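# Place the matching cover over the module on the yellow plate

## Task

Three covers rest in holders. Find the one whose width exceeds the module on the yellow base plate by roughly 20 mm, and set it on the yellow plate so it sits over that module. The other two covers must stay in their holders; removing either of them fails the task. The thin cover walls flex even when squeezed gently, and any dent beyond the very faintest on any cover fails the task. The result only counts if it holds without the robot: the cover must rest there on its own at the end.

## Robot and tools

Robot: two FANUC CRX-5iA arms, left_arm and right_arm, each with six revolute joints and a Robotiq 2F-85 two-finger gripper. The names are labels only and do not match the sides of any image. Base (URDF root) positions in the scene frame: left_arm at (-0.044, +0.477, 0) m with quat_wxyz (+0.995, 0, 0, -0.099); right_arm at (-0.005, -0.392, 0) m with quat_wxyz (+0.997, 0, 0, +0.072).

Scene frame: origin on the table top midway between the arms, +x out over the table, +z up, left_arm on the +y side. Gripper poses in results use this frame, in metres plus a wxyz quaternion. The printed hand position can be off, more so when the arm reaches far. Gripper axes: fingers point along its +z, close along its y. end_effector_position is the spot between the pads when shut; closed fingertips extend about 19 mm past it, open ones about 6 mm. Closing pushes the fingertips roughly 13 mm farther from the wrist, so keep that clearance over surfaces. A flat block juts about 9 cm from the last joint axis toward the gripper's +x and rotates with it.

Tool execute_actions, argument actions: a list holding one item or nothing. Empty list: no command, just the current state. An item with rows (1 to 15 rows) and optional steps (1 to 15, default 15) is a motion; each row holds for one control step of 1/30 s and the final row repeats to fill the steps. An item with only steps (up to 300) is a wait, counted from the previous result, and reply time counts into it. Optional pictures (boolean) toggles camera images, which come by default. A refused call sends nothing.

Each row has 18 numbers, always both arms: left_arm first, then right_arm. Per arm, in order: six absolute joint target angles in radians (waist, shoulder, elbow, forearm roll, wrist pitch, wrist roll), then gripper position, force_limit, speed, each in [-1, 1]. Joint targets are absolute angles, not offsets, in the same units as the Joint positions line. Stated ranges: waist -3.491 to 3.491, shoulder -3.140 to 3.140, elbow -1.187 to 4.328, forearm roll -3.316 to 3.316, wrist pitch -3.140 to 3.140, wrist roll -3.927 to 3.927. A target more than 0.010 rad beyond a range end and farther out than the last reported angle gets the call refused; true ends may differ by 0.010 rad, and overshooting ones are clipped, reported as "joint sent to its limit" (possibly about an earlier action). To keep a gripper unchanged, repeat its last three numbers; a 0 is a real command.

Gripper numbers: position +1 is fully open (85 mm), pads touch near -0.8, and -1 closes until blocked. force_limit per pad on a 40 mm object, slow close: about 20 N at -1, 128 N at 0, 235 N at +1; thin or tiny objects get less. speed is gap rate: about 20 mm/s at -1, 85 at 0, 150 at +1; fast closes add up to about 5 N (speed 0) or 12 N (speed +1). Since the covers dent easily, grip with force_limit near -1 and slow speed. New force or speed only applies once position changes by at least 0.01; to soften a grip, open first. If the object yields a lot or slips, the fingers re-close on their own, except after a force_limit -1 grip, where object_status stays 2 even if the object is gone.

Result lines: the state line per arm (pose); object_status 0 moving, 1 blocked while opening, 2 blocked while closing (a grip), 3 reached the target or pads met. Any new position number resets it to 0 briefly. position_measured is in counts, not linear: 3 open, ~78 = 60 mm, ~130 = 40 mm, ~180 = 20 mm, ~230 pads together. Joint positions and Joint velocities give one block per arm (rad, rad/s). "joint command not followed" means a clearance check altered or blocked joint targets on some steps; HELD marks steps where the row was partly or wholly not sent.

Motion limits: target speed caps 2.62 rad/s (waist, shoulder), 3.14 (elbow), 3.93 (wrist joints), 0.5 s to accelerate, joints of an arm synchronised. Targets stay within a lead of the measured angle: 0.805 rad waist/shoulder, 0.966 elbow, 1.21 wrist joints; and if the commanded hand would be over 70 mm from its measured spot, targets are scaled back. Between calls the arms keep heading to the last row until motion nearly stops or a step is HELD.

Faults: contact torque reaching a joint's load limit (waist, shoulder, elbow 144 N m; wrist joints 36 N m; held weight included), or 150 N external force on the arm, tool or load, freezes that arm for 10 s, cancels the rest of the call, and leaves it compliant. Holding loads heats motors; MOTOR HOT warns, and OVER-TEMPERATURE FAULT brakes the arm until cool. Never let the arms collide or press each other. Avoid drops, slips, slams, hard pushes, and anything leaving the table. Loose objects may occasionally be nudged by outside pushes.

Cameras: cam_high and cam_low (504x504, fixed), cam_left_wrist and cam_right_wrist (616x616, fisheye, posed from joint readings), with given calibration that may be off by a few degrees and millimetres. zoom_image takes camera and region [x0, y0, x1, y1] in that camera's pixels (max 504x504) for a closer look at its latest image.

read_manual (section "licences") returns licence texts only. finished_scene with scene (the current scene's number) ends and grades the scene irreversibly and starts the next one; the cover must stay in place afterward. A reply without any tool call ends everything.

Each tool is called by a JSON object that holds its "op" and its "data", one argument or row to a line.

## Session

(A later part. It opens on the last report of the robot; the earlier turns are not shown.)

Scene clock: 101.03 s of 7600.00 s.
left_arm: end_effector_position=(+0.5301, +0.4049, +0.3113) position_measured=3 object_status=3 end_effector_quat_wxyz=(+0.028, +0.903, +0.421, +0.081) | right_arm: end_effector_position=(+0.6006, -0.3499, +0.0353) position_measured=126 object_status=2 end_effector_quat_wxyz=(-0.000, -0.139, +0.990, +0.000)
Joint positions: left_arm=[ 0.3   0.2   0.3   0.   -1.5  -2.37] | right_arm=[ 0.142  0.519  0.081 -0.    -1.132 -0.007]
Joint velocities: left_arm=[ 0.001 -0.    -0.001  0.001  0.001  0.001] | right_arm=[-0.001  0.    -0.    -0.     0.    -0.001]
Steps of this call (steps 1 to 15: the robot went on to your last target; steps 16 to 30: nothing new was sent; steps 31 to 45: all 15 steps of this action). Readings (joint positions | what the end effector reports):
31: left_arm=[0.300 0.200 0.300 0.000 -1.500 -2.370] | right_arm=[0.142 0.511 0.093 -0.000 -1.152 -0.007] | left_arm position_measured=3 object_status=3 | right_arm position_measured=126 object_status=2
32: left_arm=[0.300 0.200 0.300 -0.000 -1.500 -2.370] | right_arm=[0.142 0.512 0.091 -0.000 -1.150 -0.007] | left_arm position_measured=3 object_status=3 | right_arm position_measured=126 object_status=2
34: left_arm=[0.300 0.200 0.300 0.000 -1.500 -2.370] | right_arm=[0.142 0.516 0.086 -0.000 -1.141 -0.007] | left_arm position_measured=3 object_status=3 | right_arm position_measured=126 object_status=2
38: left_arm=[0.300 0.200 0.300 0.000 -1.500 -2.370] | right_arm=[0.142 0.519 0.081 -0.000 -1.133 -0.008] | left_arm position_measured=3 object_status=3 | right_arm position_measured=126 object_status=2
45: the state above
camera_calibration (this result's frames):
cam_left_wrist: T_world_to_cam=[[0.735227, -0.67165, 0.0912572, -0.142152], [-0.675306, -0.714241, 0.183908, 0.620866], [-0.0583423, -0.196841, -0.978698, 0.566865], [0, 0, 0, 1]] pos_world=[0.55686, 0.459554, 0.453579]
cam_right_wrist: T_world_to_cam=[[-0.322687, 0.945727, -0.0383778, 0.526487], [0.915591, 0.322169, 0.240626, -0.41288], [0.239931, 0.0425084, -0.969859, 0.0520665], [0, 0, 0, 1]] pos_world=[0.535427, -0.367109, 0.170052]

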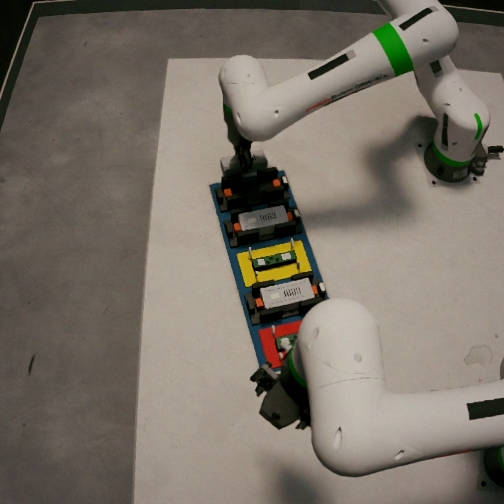

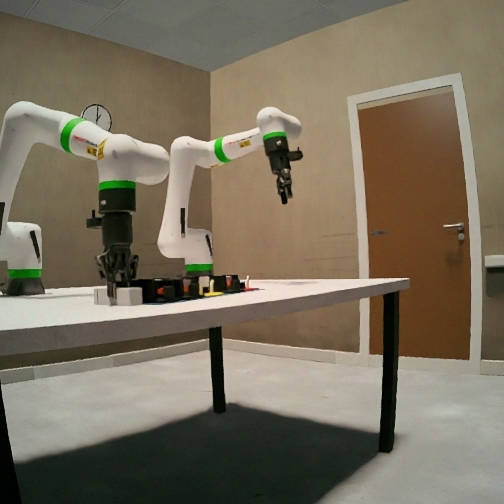

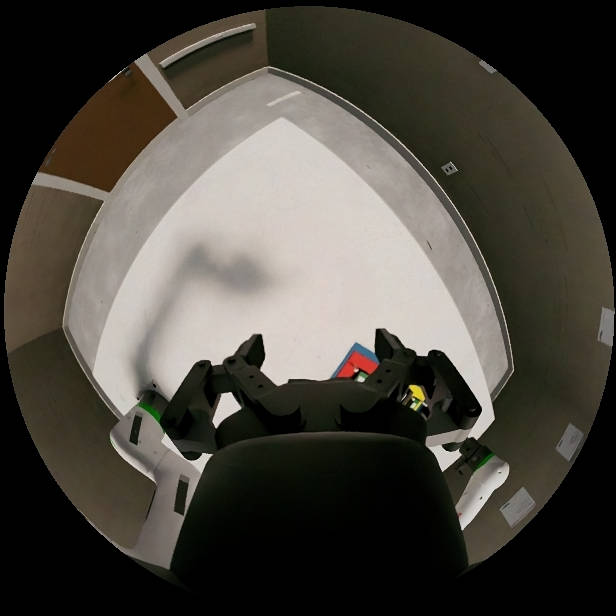

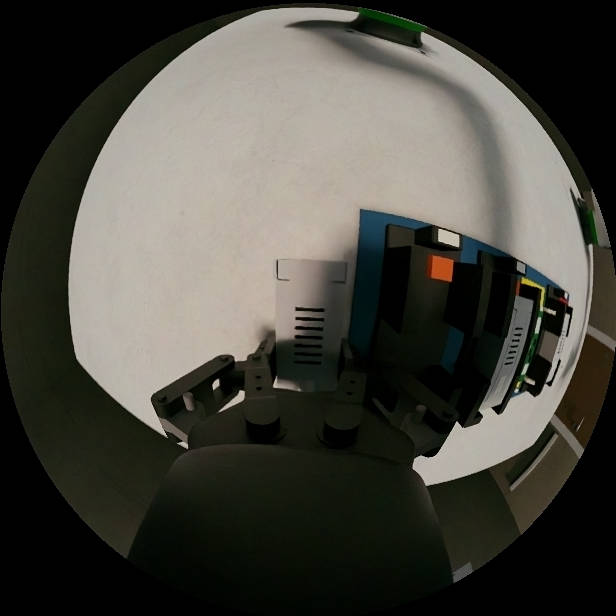

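{"op": "execute_actions", "data": {
  "actions": [
    {"rows":[[0.3,0.2,0.3,0,-1.5,-2.37,1,0,0,0.1425,0.511,0.093,0,-1.153,-0.0075,-1,-0.9,-1],[0.3,0.2,0.3,0,-1.5,-2.37,1,0,0,0.1425,0.499,0.112,0,-1.184,-0.0075,-1,-0.9,-1],[0.3,0.2,0.3,0,-1.5,-2.37,1,0,0,0.1425,0.490,0.125,0,-1.206,-0.0075,-1,-0.9,-1],[0.3,0.2,0.3,0,-1.5,-2.37,1,0,0,0.1425,0.479,0.143,0,-1.235,-0.0075,-1,-0.9,-1],[0.3,0.2,0.3,0,-1.5,-2.37,1,0,0,0.1425,0.467,0.163,0,-1.267,-0.0075,-1,-0.9,-1],[0.3,0.2,0.3,0,-1.5,-2.37,1,0,0,0.1425,0.455,0.183,0,-1.299,-0.0075,-1,-0.9,-1],[0.3,0.2,0.3,0,-1.5,-2.37,1,0,0,0.1425,0.443,0.203,0,-1.331,-0.0075,-1,-0.9,-1]],"steps":15}
  ],
  "pictures": false
}}

{"op": "execute_actions", "data": {
  "actions": [
    {"rows":[[0.3,0.2,0.3,0,-1.5,-2.37,1,0,0,0.642,0.484,0.261,0,-1.348,-0.507,-1,-0.9,-1]],"steps":15}
  ],
  "pictures": false
}}

{"op": "execute_actions", "data": {
  "actions": [
    {"steps":12}
  ]
}}

{"op": "zoom_image", "data": {
  "camera": "cam_low",
  "region": [130, 220, 290, 310]
}}

{"op": "zoom_image", "data": {
  "camera": "cam_right_wrist",
  "region": [200, 200, 420, 400]
}}

Scene clock: 103.73 s of 7600.00 s.
left_arm: end_effector_position=(+0.5301, +0.4049, +0.3113) position_measured=3 object_status=3 end_effector_quat_wxyz=(+0.028, +0.903, +0.421, +0.081) | right_arm: end_effector_position=(+0.6012, -0.3498, +0.1300) position_measured=126 object_status=2 end_effector_quat_wxyz=(-0.000, -0.139, +0.990, -0.000)
Joint positions: left_arm=[ 0.3   0.2   0.3   0.   -1.5  -2.37] | right_arm=[ 0.142  0.443  0.203  0.    -1.331 -0.007]
Joint velocities: left_arm=[ 0.     0.     0.     0.     0.001 -0.   ] | right_arm=[ 0.     0.     0.001  0.    -0.003  0.   ]
Steps of this call (steps 1 to 15: the robot went on to your last target; steps 16 to 66: nothing new was sent; steps 67 to 81: all 15 steps of this action). Readings (joint positions | what the end effector reports):
67: left_arm=[0.300 0.200 0.300 0.000 -1.500 -2.370] | right_arm=[0.142 0.519 0.081 0.000 -1.133 -0.007] | left_arm position_measured=3 object_status=3 | right_arm position_measured=126 object_status=2
68: left_arm=[0.300 0.200 0.300 0.000 -1.500 -2.370] | right_arm=[0.142 0.517 0.084 0.000 -1.141 -0.007] | left_arm position_measured=3 object_status=3 | right_arm position_measured=126 object_status=2
70: left_arm=[0.300 0.200 0.300 0.000 -1.500 -2.370] | right_arm=[0.142 0.503 0.106 0.000 -1.174 -0.007] | left_arm position_measured=3 object_status=3 | right_arm position_measured=126 object_status=2
74: left_arm=[0.300 0.200 0.300 -0.000 -1.500 -2.370] | right_arm=[0.142 0.466 0.166 0.000 -1.271 -0.007] | left_arm position_measured=3 object_status=3 | right_arm position_measured=126 object_status=2
81: the state above

Scene clock: 104.23 s of 7600.00 s.
left_arm: end_effector_position=(+0.5301, +0.4049, +0.3113) position_measured=3 object_status=3 end_effector_quat_wxyz=(+0.028, +0.903, +0.421, +0.081) | right_arm: end_effector_position=(+0.5695, -0.1656, +0.1294) position_measured=126 object_status=2 end_effector_quat_wxyz=(-0.000, -0.139, +0.990, -0.000)
Joint positions: left_arm=[ 0.3   0.2   0.3   0.   -1.5  -2.37] | right_arm=[ 0.445  0.469  0.238  0.    -1.341 -0.31 ]
Joint velocities: left_arm=[0.    0.    0.    0.001 0.002 0.   ] | right_arm=[ 0.726  0.057  0.083 -0.    -0.025 -0.72 ]
Steps of this call (steps 1 to 15: all 15 steps of this action). Readings (joint positions | what the end effector reports):
1: left_arm=[0.300 0.200 0.300 0.000 -1.500 -2.370] | right_arm=[0.143 0.443 0.203 0.000 -1.331 -0.008] | left_arm position_measured=3 object_status=3 | right_arm position_measured=126 object_status=2
2: left_arm=[0.300 0.200 0.300 0.000 -1.500 -2.370] | right_arm=[0.147 0.444 0.204 0.000 -1.331 -0.012] | left_arm position_measured=3 object_status=3 | right_arm position_measured=126 object_status=2
4: left_arm=[0.300 0.200 0.300 0.000 -1.500 -2.370] | right_arm=[0.174 0.447 0.207 0.000 -1.332 -0.039] | left_arm position_measured=3 object_status=3 | right_arm position_measured=126 object_status=2
8: left_arm=[0.300 0.200 0.300 0.000 -1.500 -2.370] | right_arm=[0.273 0.455 0.218 0.000 -1.335 -0.137] | left_arm position_measured=3 object_status=3 | right_arm position_measured=126 object_status=2
15: the state above

Scene clock: 104.63 s of 7600.00 s.
left_arm: end_effector_position=(+0.5301, +0.4049, +0.3113) position_measured=3 object_status=3 end_effector_quat_wxyz=(+0.028, +0.903, +0.421, +0.081) | right_arm: end_effector_position=(+0.5187, -0.0531, +0.1296) position_measured=126 object_status=2 end_effector_quat_wxyz=(-0.000, -0.139, +0.990, -0.000)
Joint positions: left_arm=[ 0.3   0.2   0.3   0.   -1.5  -2.37] | right_arm=[ 0.642  0.484  0.261  0.    -1.348 -0.507]
Joint velocities: left_arm=[ 0.    -0.001  0.     0.     0.001  0.   ] | right_arm=[ 0.    -0.     0.001  0.001 -0.    -0.003]
Steps of this call (steps 1 to 12: the robot went on to your last target). Readings (joint positions | what the end effector reports):
1: left_arm=[0.300 0.200 0.300 0.000 -1.500 -2.370] | right_arm=[0.469 0.470 0.241 0.000 -1.342 -0.334] | left_arm position_measured=3 object_status=3 | right_arm position_measured=126 object_status=2
2: left_arm=[0.300 0.200 0.300 0.000 -1.500 -2.370] | right_arm=[0.494 0.472 0.244 0.000 -1.343 -0.359] | left_arm position_measured=3 object_status=3 | right_arm position_measured=126 object_status=2
4: left_arm=[0.300 0.200 0.300 0.000 -1.500 -2.370] | right_arm=[0.543 0.476 0.249 0.000 -1.345 -0.408] | left_arm position_measured=3 object_status=3 | right_arm position_measured=126 object_status=2
8: left_arm=[0.300 0.200 0.300 0.000 -1.500 -2.370] | right_arm=[0.626 0.483 0.259 0.000 -1.347 -0.490] | left_arm position_measured=3 object_status=3 | right_arm position_measured=126 object_status=2
12: the state above
camera_calibration (this result's frames):
cam_left_wrist: T_world_to_cam=[[0.735227, -0.67165, 0.0912572, -0.142152], [-0.675306, -0.714241, 0.183908, 0.620866], [-0.0583423, -0.196841, -0.978698, 0.566865], [0, 0, 0, 1]] pos_world=[0.55686, 0.459554, 0.453579]
cam_right_wrist: T_world_to_cam=[[-0.32266, 0.945728, -0.0385911, 0.22294], [0.91561, 0.322199, 0.240512, -0.456246], [0.239893, 0.0422692, -0.969879, 0.150603], [0, 0, 0, 1]] pos_world=[0.453549, -0.0702049, 0.264402]

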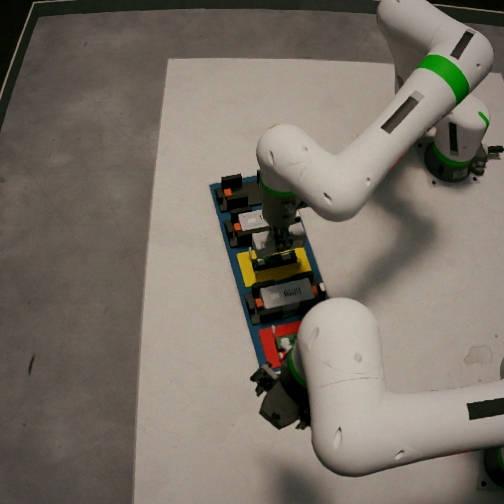

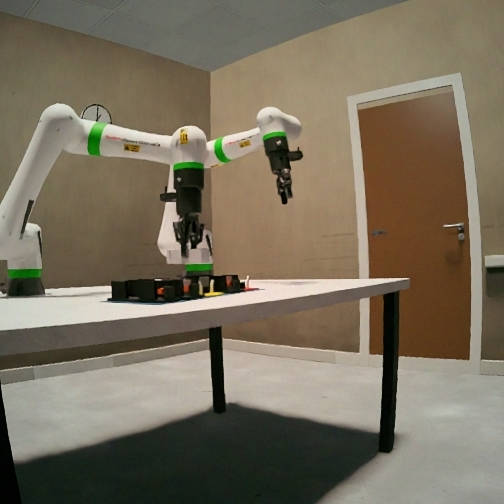

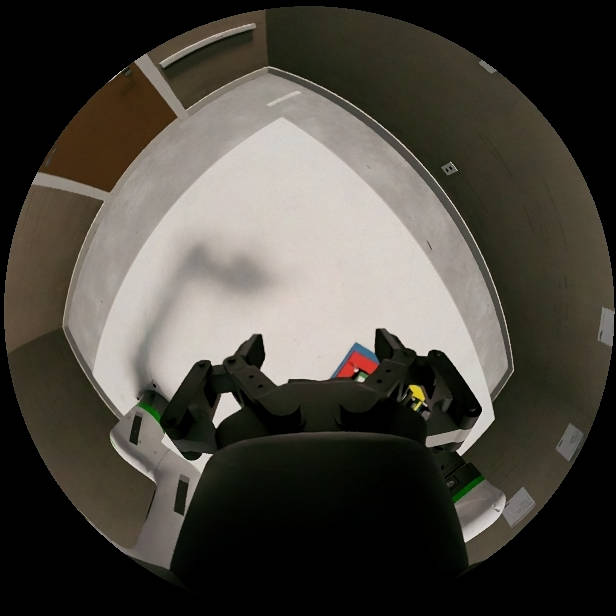

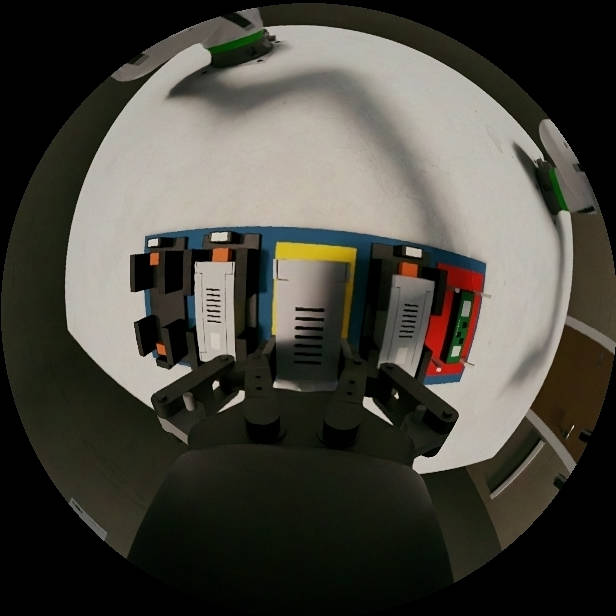

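Region (130, 220, 290, 310) of cam_low's 504x504 image, scaled by 3.150, with more detail than that image has; it fills the top 284 rows of this view, and the rest is white.

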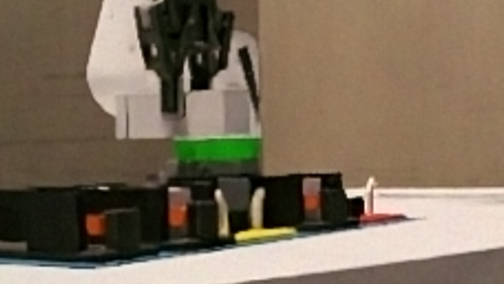

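Region (200, 200, 420, 400) of cam_right_wrist's 616x616 image, scaled by 2.291, with more detail than that image has; it fills the top 458 rows of this view, and the rest is white.

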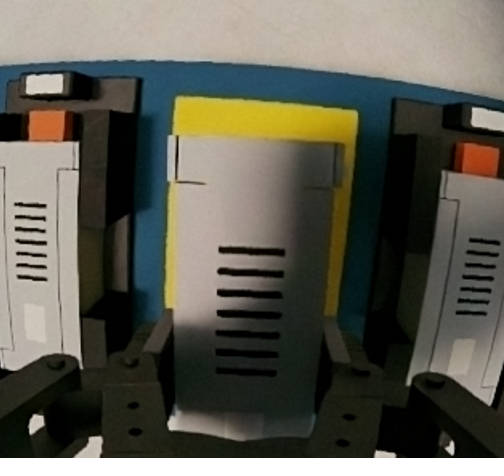

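{"op": "execute_actions", "data": {
  "actions": [
    {"rows":[[0.3,0.2,0.3,0,-1.5,-2.37,1,0,0,0.638,0.496,0.279,0,-1.354,-0.503,-1,-0.9,-1],[0.3,0.2,0.3,0,-1.5,-2.37,1,0,0,0.638,0.496,0.279,0,-1.354,-0.503,-1,-0.9,-1],[0.3,0.2,0.3,0,-1.5,-2.37,1,0,0,0.638,0.496,0.279,0,-1.354,-0.503,-1,-0.9,-1],[0.3,0.2,0.3,0,-1.5,-2.37,1,0,0,0.638,0.496,0.279,0,-1.354,-0.503,-1,-0.9,-1],[0.3,0.2,0.3,0,-1.5,-2.37,1,0,0,0.638,0.503,0.263,0,-1.331,-0.503,-1,-0.9,-1],[0.3,0.2,0.3,0,-1.5,-2.37,1,0,0,0.638,0.510,0.247,0,-1.308,-0.503,-1,-0.9,-1],[0.3,0.2,0.3,0,-1.5,-2.37,1,0,0,0.638,0.517,0.231,0,-1.285,-0.503,-1,-0.9,-1],[0.3,0.2,0.3,0,-1.5,-2.37,1,0,0,0.638,0.525,0.214,0,-1.260,-0.503,-1,-0.9,-1]],"steps":15}
  ]
}}

{"op": "zoom_image", "data": {
  "camera": "cam_low",
  "region": [150, 240, 270, 310]
}}

{"op": "zoom_image", "data": {
  "camera": "cam_high",
  "region": [220, 210, 340, 310]
}}

Scene clock: 107.83 s of 7600.00 s.
left_arm: end_effector_position=(+0.5301, +0.4049, +0.3113) position_measured=3 object_status=3 end_effector_quat_wxyz=(+0.028, +0.903, +0.421, +0.081) | right_arm: end_effector_position=(+0.5233, -0.0516, +0.0850) position_measured=126 object_status=2 end_effector_quat_wxyz=(-0.000, -0.139, +0.990, -0.000)
Joint positions: left_arm=[ 0.3   0.2   0.3   0.   -1.5  -2.37] | right_arm=[ 0.638  0.525  0.214 -0.    -1.26  -0.503]
Joint velocities: left_arm=[-0.    -0.001 -0.     0.001  0.     0.   ] | right_arm=[-0.     0.    -0.002 -0.     0.003 -0.002]
Steps of this call (steps 1 to 30: the robot went on to your last target; steps 31 to 81: nothing new was sent; steps 82 to 96: all 15 steps of this action). Readings (joint positions | what the end effector reports):
82: left_arm=[0.300 0.200 0.300 0.000 -1.500 -2.370] | right_arm=[0.642 0.484 0.262 -0.000 -1.348 -0.507] | left_arm position_measured=3 object_status=3 | right_arm position_measured=126 object_status=2
83: left_arm=[0.300 0.200 0.300 -0.000 -1.500 -2.370] | right_arm=[0.641 0.488 0.267 -0.000 -1.350 -0.507] | left_arm position_measured=3 object_status=3 | right_arm position_measured=126 object_status=2
85: left_arm=[0.300 0.200 0.300 0.000 -1.500 -2.370] | right_arm=[0.639 0.495 0.277 -0.000 -1.353 -0.504] | left_arm position_measured=3 object_status=3 | right_arm position_measured=126 object_status=2
89: left_arm=[0.300 0.200 0.300 0.000 -1.500 -2.370] | right_arm=[0.638 0.508 0.252 -0.000 -1.314 -0.503] | left_arm position_measured=3 object_status=3 | right_arm position_measured=126 object_status=2
96: the state above
camera_calibration (this result's frames):
cam_left_wrist: T_world_to_cam=[[0.735227, -0.67165, 0.0912574, -0.142152], [-0.675306, -0.714241, 0.183908, 0.620866], [-0.058342, -0.196841, -0.978698, 0.566865], [0, 0, 0, 1]] pos_world=[0.55686, 0.459554, 0.45358]
cam_right_wrist: T_world_to_cam=[[-0.322722, 0.945708, -0.0385569, 0.221391], [0.915619, 0.322256, 0.240401, -0.450201], [0.239775, 0.0422794, -0.969907, 0.10617], [0, 0, 0, 1]] pos_world=[0.458204, -0.0687807, 0.21974]

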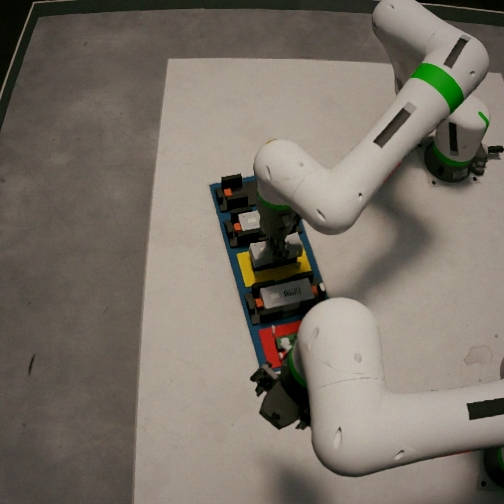

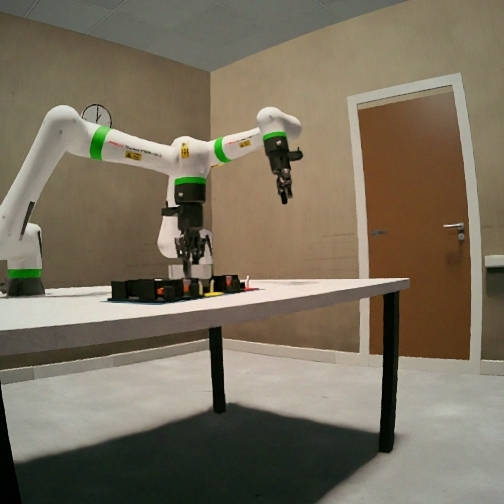

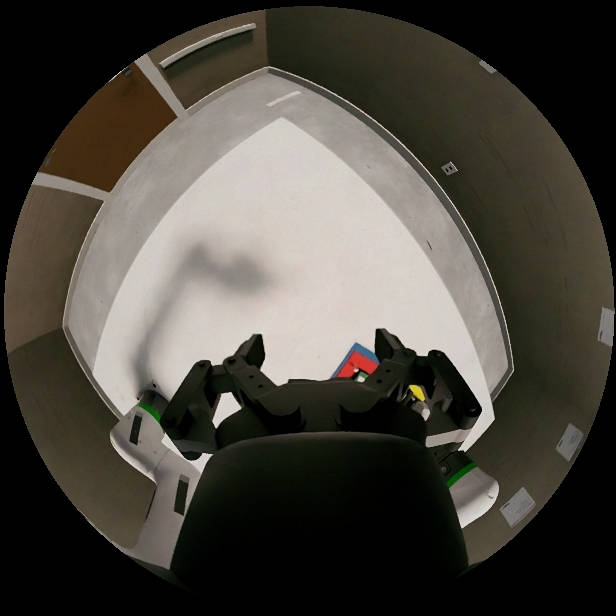

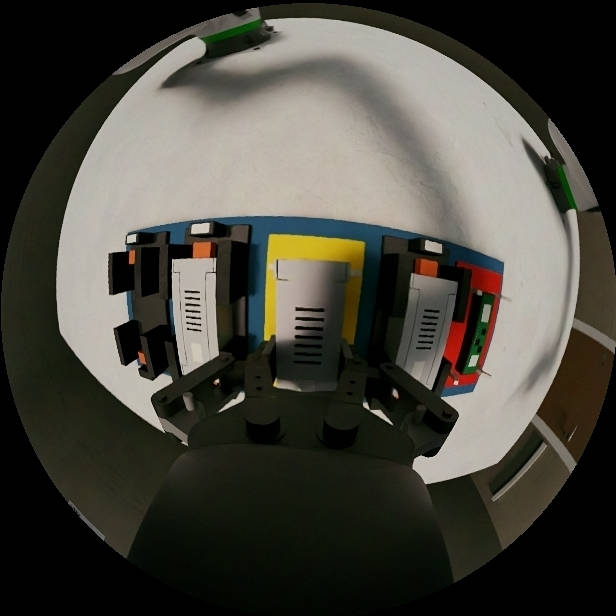

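Region (150, 240, 270, 310) of cam_low's 504x504 image, scaled by 4.200, with more detail than that image has; it fills the top 294 rows of this view, and the rest is white.

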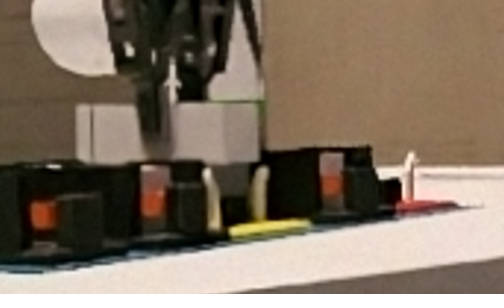

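Region (220, 210, 340, 310) of cam_high's 504x504 image, scaled by 4.200, with more detail than that image has.

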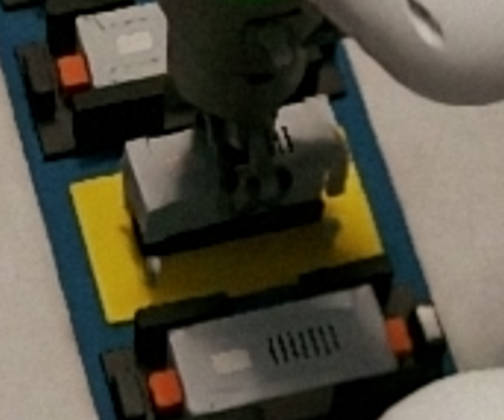

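Pins flank symmetrically. Lower slowly.

{"op": "execute_actions", "data": {
  "actions": [
    {"rows":[[0.3,0.2,0.3,0,-1.5,-2.37,1,0,0,0.638,0.530,0.208,0,-1.249,-0.503,-1,-0.9,-1],[0.3,0.2,0.3,0,-1.5,-2.37,1,0,0,0.638,0.534,0.202,0,-1.239,-0.503,-1,-0.9,-1],[0.3,0.2,0.3,0,-1.5,-2.37,1,0,0,0.638,0.538,0.196,0,-1.229,-0.503,-1,-0.9,-1],[0.3,0.2,0.3,0,-1.5,-2.37,1,0,0,0.638,0.542,0.190,0,-1.219,-0.503,-1,-0.9,-1],[0.3,0.2,0.3,0,-1.5,-2.37,1,0,0,0.638,0.546,0.185,0,-1.210,-0.503,-1,-0.9,-1],[0.3,0.2,0.3,0,-1.5,-2.37,1,0,0,0.638,0.550,0.180,0,-1.201,-0.503,-1,-0.9,-1],[0.3,0.2,0.3,0,-1.5,-2.37,1,0,0,0.638,0.553,0.176,0,-1.194,-0.503,-1,-0.9,-1],[0.3,0.2,0.3,0,-1.5,-2.37,1,0,0,0.638,0.556,0.1725,0,-1.1875,-0.503,-1,-0.9,-1]],"steps":15}
  ]
}}

{"op": "zoom_image", "data": {
  "camera": "cam_low",
  "region": [150, 240, 270, 310]
}}

Scene clock: 109.40 s of 7600.00 s.
left_arm: end_effector_position=(+0.5301, +0.4049, +0.3113) position_measured=3 object_status=3 end_effector_quat_wxyz=(+0.028, +0.903, +0.421, +0.081) | right_arm: end_effector_position=(+0.5236, -0.0514, +0.0493) position_measured=126 object_status=2 end_effector_quat_wxyz=(-0.000, -0.139, +0.990, -0.000)
Joint positions: left_arm=[ 0.3   0.2   0.3   0.   -1.5  -2.37] | right_arm=[ 0.638  0.556  0.173 -0.    -1.188 -0.503]
Joint velocities: left_arm=[-0.     0.    -0.001 -0.001  0.    -0.001] | right_arm=[ 0.     0.    -0.001  0.     0.001 -0.001]
Steps of this call (steps 1 to 15: the robot went on to your last target; steps 16 to 32: nothing new was sent; steps 33 to 47: all 15 steps of this action). Readings (joint positions | what the end effector reports):
33: left_arm=[0.300 0.200 0.300 0.000 -1.500 -2.370] | right_arm=[0.638 0.525 0.214 0.000 -1.259 -0.503] | left_arm position_measured=3 object_status=3 | right_arm position_measured=126 object_status=2
34: left_arm=[0.300 0.200 0.300 0.000 -1.500 -2.370] | right_arm=[0.638 0.527 0.211 0.000 -1.254 -0.503] | left_arm position_measured=3 object_status=3 | right_arm position_measured=126 object_status=2
36: left_arm=[0.300 0.200 0.300 0.000 -1.500 -2.370] | right_arm=[0.638 0.534 0.201 0.000 -1.238 -0.503] | left_arm position_measured=3 object_status=3 | right_arm position_measured=126 object_status=2
40: left_arm=[0.300 0.200 0.300 0.000 -1.500 -2.370] | right_arm=[0.638 0.550 0.180 0.000 -1.202 -0.503] | left_arm position_measured=3 object_status=3 | right_arm position_measured=126 object_status=2
47: the state above
camera_calibration (this result's frames):
cam_left_wrist: T_world_to_cam=[[0.735227, -0.67165, 0.0912573, -0.142152], [-0.675305, -0.714241, 0.183908, 0.620866], [-0.0583422, -0.196841, -0.978698, 0.566865], [0, 0, 0, 1]] pos_world=[0.55686, 0.459554, 0.453579]
cam_right_wrist: T_world_to_cam=[[-0.322702, 0.945718, -0.0384828, 0.219907], [0.915571, 0.322207, 0.240648, -0.441877], [0.239984, 0.0424237, -0.969849, 0.0713647], [0, 0, 0, 1]] pos_world=[0.458408, -0.0686215, 0.184012]

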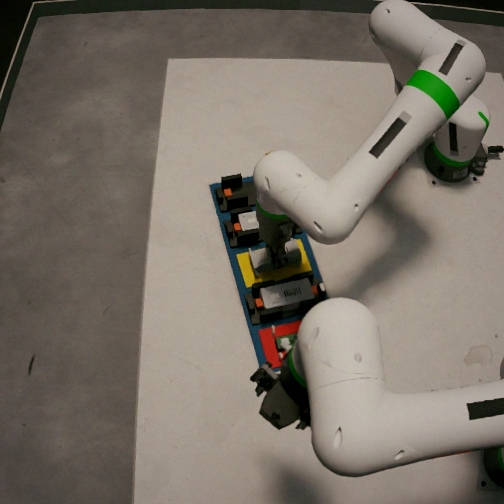

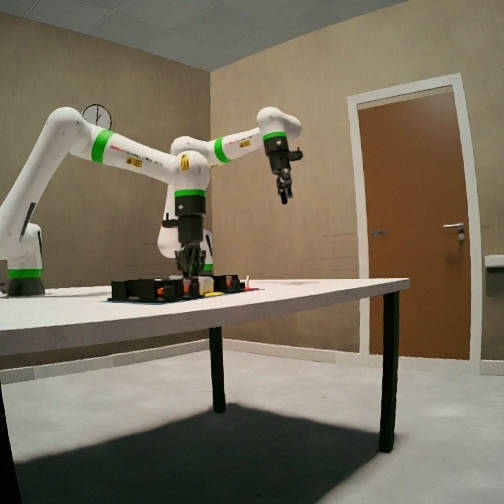

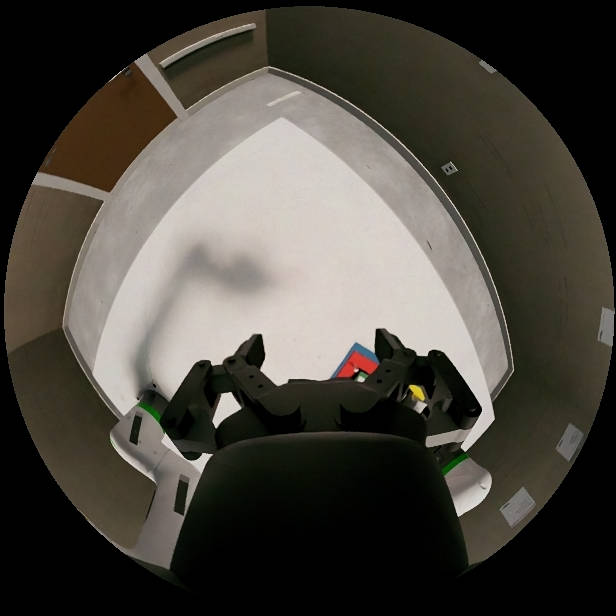

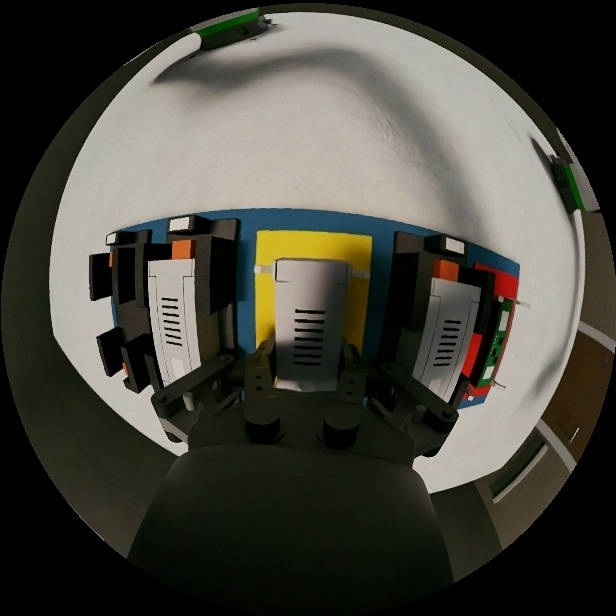

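Region (150, 240, 270, 310) of cam_low's 504x504 image, scaled by 4.200, with more detail than that image has; it fills the top 294 rows of this view, and the rest is white.

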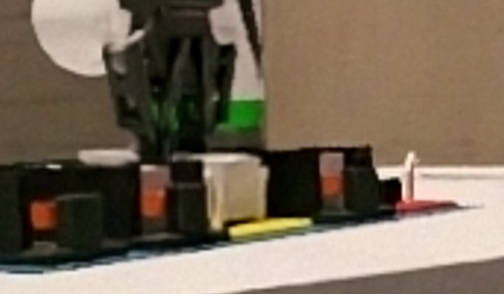

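{"op": "execute_actions", "data": {
  "actions": [
    {"rows":[[0.3,0.2,0.3,0,-1.5,-2.37,1,0,0,0.638,0.558,0.170,0,-1.183,-0.503,-1,-0.9,-1],[0.3,0.2,0.3,0,-1.5,-2.37,1,0,0,0.638,0.560,0.168,0,-1.179,-0.503,-1,-0.9,-1],[0.3,0.2,0.3,0,-1.5,-2.37,1,0,0,0.638,0.560,0.168,0,-1.179,-0.503,-1,-0.9,-1],[0.3,0.2,0.3,0,-1.5,-2.37,1,0,0,0.638,0.560,0.168,0,-1.179,-0.503,-1,-0.9,-1],[0.3,0.2,0.3,0,-1.5,-2.37,1,0,0,0.638,0.560,0.168,0,-1.179,-0.503,-1,-0.9,-1],[0.3,0.2,0.3,0,-1.5,-2.37,1,0,0,0.638,0.560,0.168,0,-1.179,-0.503,0.4,-0.9,0]],"steps":15}
  ],
  "pictures": false
}}

{"op": "execute_actions", "data": {
  "actions": [
    {"rows":[[0.3,0.2,0.3,0,-1.5,-2.37,1,0,0,0.638,0.496,0.279,0,-1.354,-0.503,0.4,-0.9,0]],"steps":15}
  ]
}}

{"op": "zoom_image", "data": {
  "camera": "cam_low",
  "region": [150, 240, 270, 310]
}}

{"op": "zoom_image", "data": {
  "camera": "cam_right_wrist",
  "region": [220, 210, 400, 390]
}}

Scene clock: 110.93 s of 7600.00 s.
left_arm: end_effector_position=(+0.5301, +0.4049, +0.3113) position_measured=3 object_status=3 end_effector_quat_wxyz=(+0.028, +0.903, +0.421, +0.081) | right_arm: end_effector_position=(+0.5236, -0.0515, +0.0449) position_measured=80 object_status=0 end_effector_quat_wxyz=(-0.000, -0.139, +0.990, -0.000)
Joint positions: left_arm=[ 0.3   0.2   0.3   0.   -1.5  -2.37] | right_arm=[ 0.638  0.56   0.168 -0.    -1.179 -0.503]
Joint velocities: left_arm=[-0.001 -0.    -0.     0.     0.001  0.   ] | right_arm=[-0.    -0.    -0.     0.001 -0.     0.001]
Steps of this call (steps 1 to 15: the robot went on to your last target; steps 16 to 31: nothing new was sent; steps 32 to 46: all 15 steps of this action). Readings (joint positions | what the end effector reports):
32: left_arm=[0.300 0.200 0.300 0.000 -1.500 -2.370] | right_arm=[0.638 0.556 0.172 -0.000 -1.187 -0.503] | left_arm position_measured=3 object_status=3 | right_arm position_measured=126 object_status=2
33: left_arm=[0.300 0.200 0.300 0.000 -1.500 -2.370] | right_arm=[0.638 0.557 0.171 -0.000 -1.185 -0.503] | left_arm position_measured=3 object_status=3 | right_arm position_measured=126 object_status=2
35: left_arm=[0.300 0.200 0.300 0.000 -1.500 -2.370] | right_arm=[0.638 0.560 0.168 -0.000 -1.180 -0.503] | left_arm position_measured=3 object_status=3 | right_arm position_measured=126 object_status=2
39: left_arm=[0.300 0.200 0.300 0.000 -1.500 -2.370] | right_arm=[0.638 0.560 0.168 -0.000 -1.179 -0.503] | left_arm position_measured=3 object_status=3 | right_arm position_measured=120 object_status=0
46: the state above

Scene clock: 111.43 s of 7600.00 s.
left_arm: end_effector_position=(+0.5301, +0.4049, +0.3113) position_measured=3 object_status=3 end_effector_quat_wxyz=(+0.028, +0.903, +0.421, +0.081) | right_arm: end_effector_position=(+0.5235, -0.0516, +0.1299) position_measured=78 object_status=3 end_effector_quat_wxyz=(-0.000, -0.139, +0.990, -0.000)
Joint positions: left_arm=[ 0.3   0.2   0.3   0.   -1.5  -2.37] | right_arm=[ 0.638  0.496  0.279  0.    -1.354 -0.503]
Joint velocities: left_arm=[-0.     0.001  0.    -0.    -0.    -0.   ] | right_arm=[-0.     0.001  0.001 -0.002 -0.     0.001]
Steps of this call (steps 1 to 15: all 15 steps of this action). Readings (joint positions | what the end effector reports):
1: left_arm=[0.300 0.200 0.300 0.000 -1.500 -2.370] | right_arm=[0.638 0.560 0.168 -0.000 -1.179 -0.503] | left_arm position_measured=3 object_status=3 | right_arm position_measured=79 object_status=0
2: left_arm=[0.300 0.200 0.300 0.000 -1.500 -2.370] | right_arm=[0.638 0.558 0.171 -0.000 -1.185 -0.503] | left_arm position_measured=3 object_status=3 | right_arm position_measured=79 object_status=0
4: left_arm=[0.300 0.200 0.300 0.000 -1.500 -2.370] | right_arm=[0.638 0.545 0.196 -0.000 -1.223 -0.503] | left_arm position_measured=3 object_status=3 | right_arm position_measured=78 object_status=0
8: left_arm=[0.300 0.200 0.300 0.000 -1.500 -2.370] | right_arm=[0.638 0.502 0.268 0.000 -1.336 -0.503] | left_arm position_measured=3 object_status=3 | right_arm position_measured=78 object_status=0
15: the state above
camera_calibration (this result's frames):
cam_left_wrist: T_world_to_cam=[[0.735227, -0.67165, 0.0912571, -0.142151], [-0.675306, -0.714241, 0.183908, 0.620866], [-0.0583424, -0.196841, -0.978698, 0.566865], [0, 0, 0, 1]] pos_world=[0.55686, 0.459554, 0.453579]
cam_right_wrist: T_world_to_cam=[[-0.322726, 0.945705, -0.0386071, 0.223138], [0.915554, 0.322261, 0.240641, -0.461146], [0.240017, 0.0423142, -0.969846, 0.149569], [0, 0, 0, 1]] pos_world=[0.458318, -0.0687417, 0.264644]

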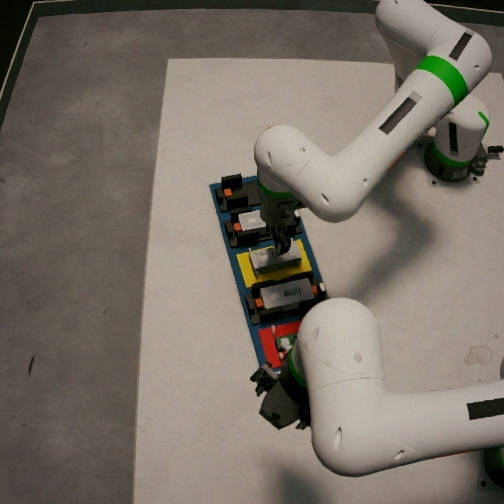

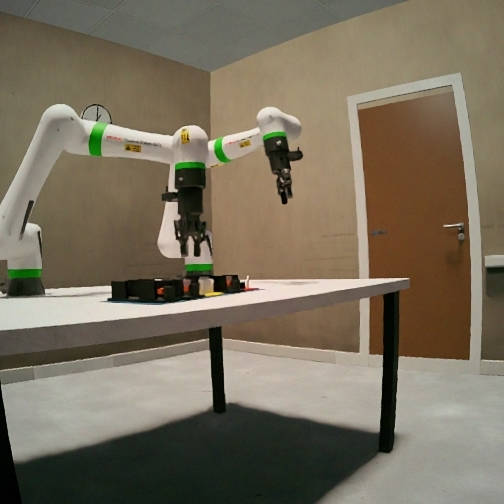

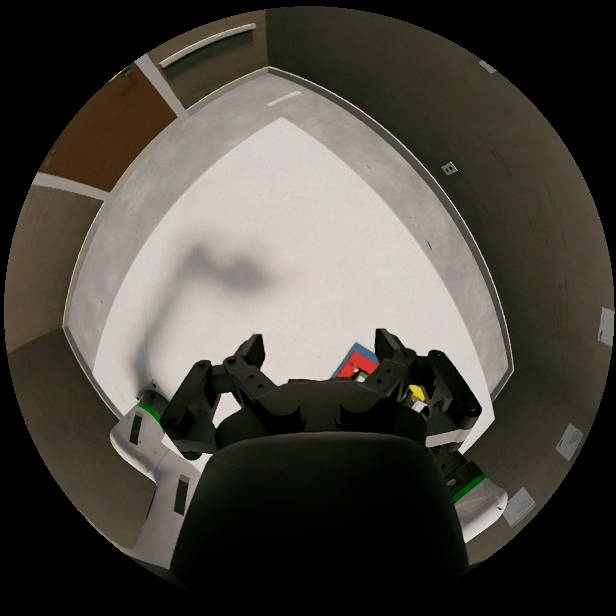

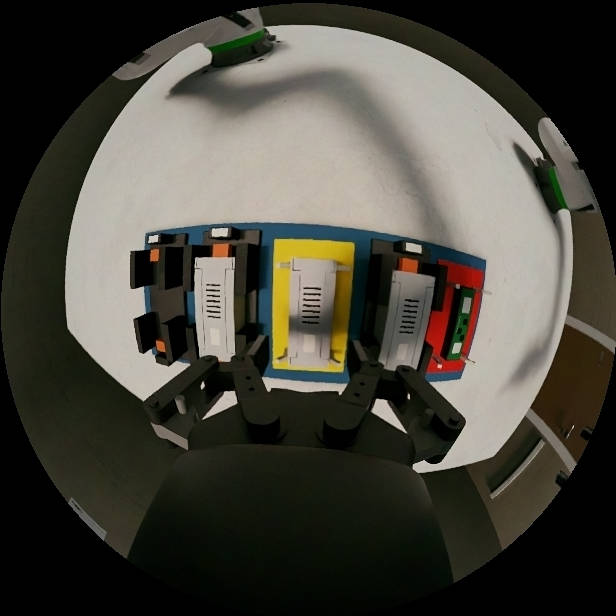

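Region (150, 240, 270, 310) of cam_low's 504x504 image, scaled by 4.200, with more detail than that image has; it fills the top 294 rows of this view, and the rest is white.

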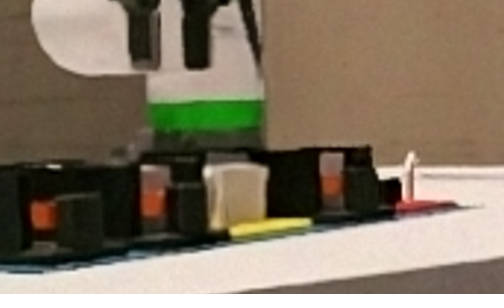

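Region (220, 210, 400, 390) of cam_right_wrist's 616x616 image, scaled by 2.800, with more detail than that image has.

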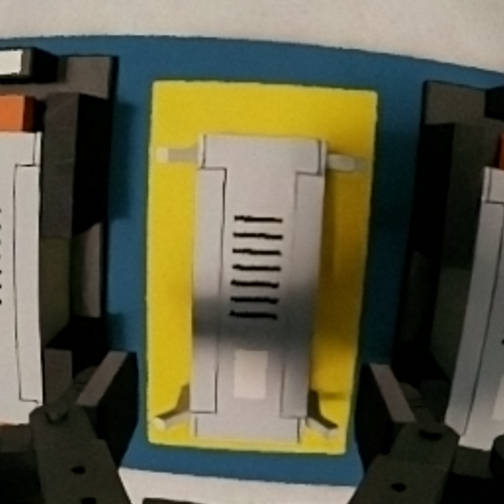

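Seated, module covered.

{"op": "finished_scene", "data": {
  "scene": 1
}}

The scene is finished: the task was done.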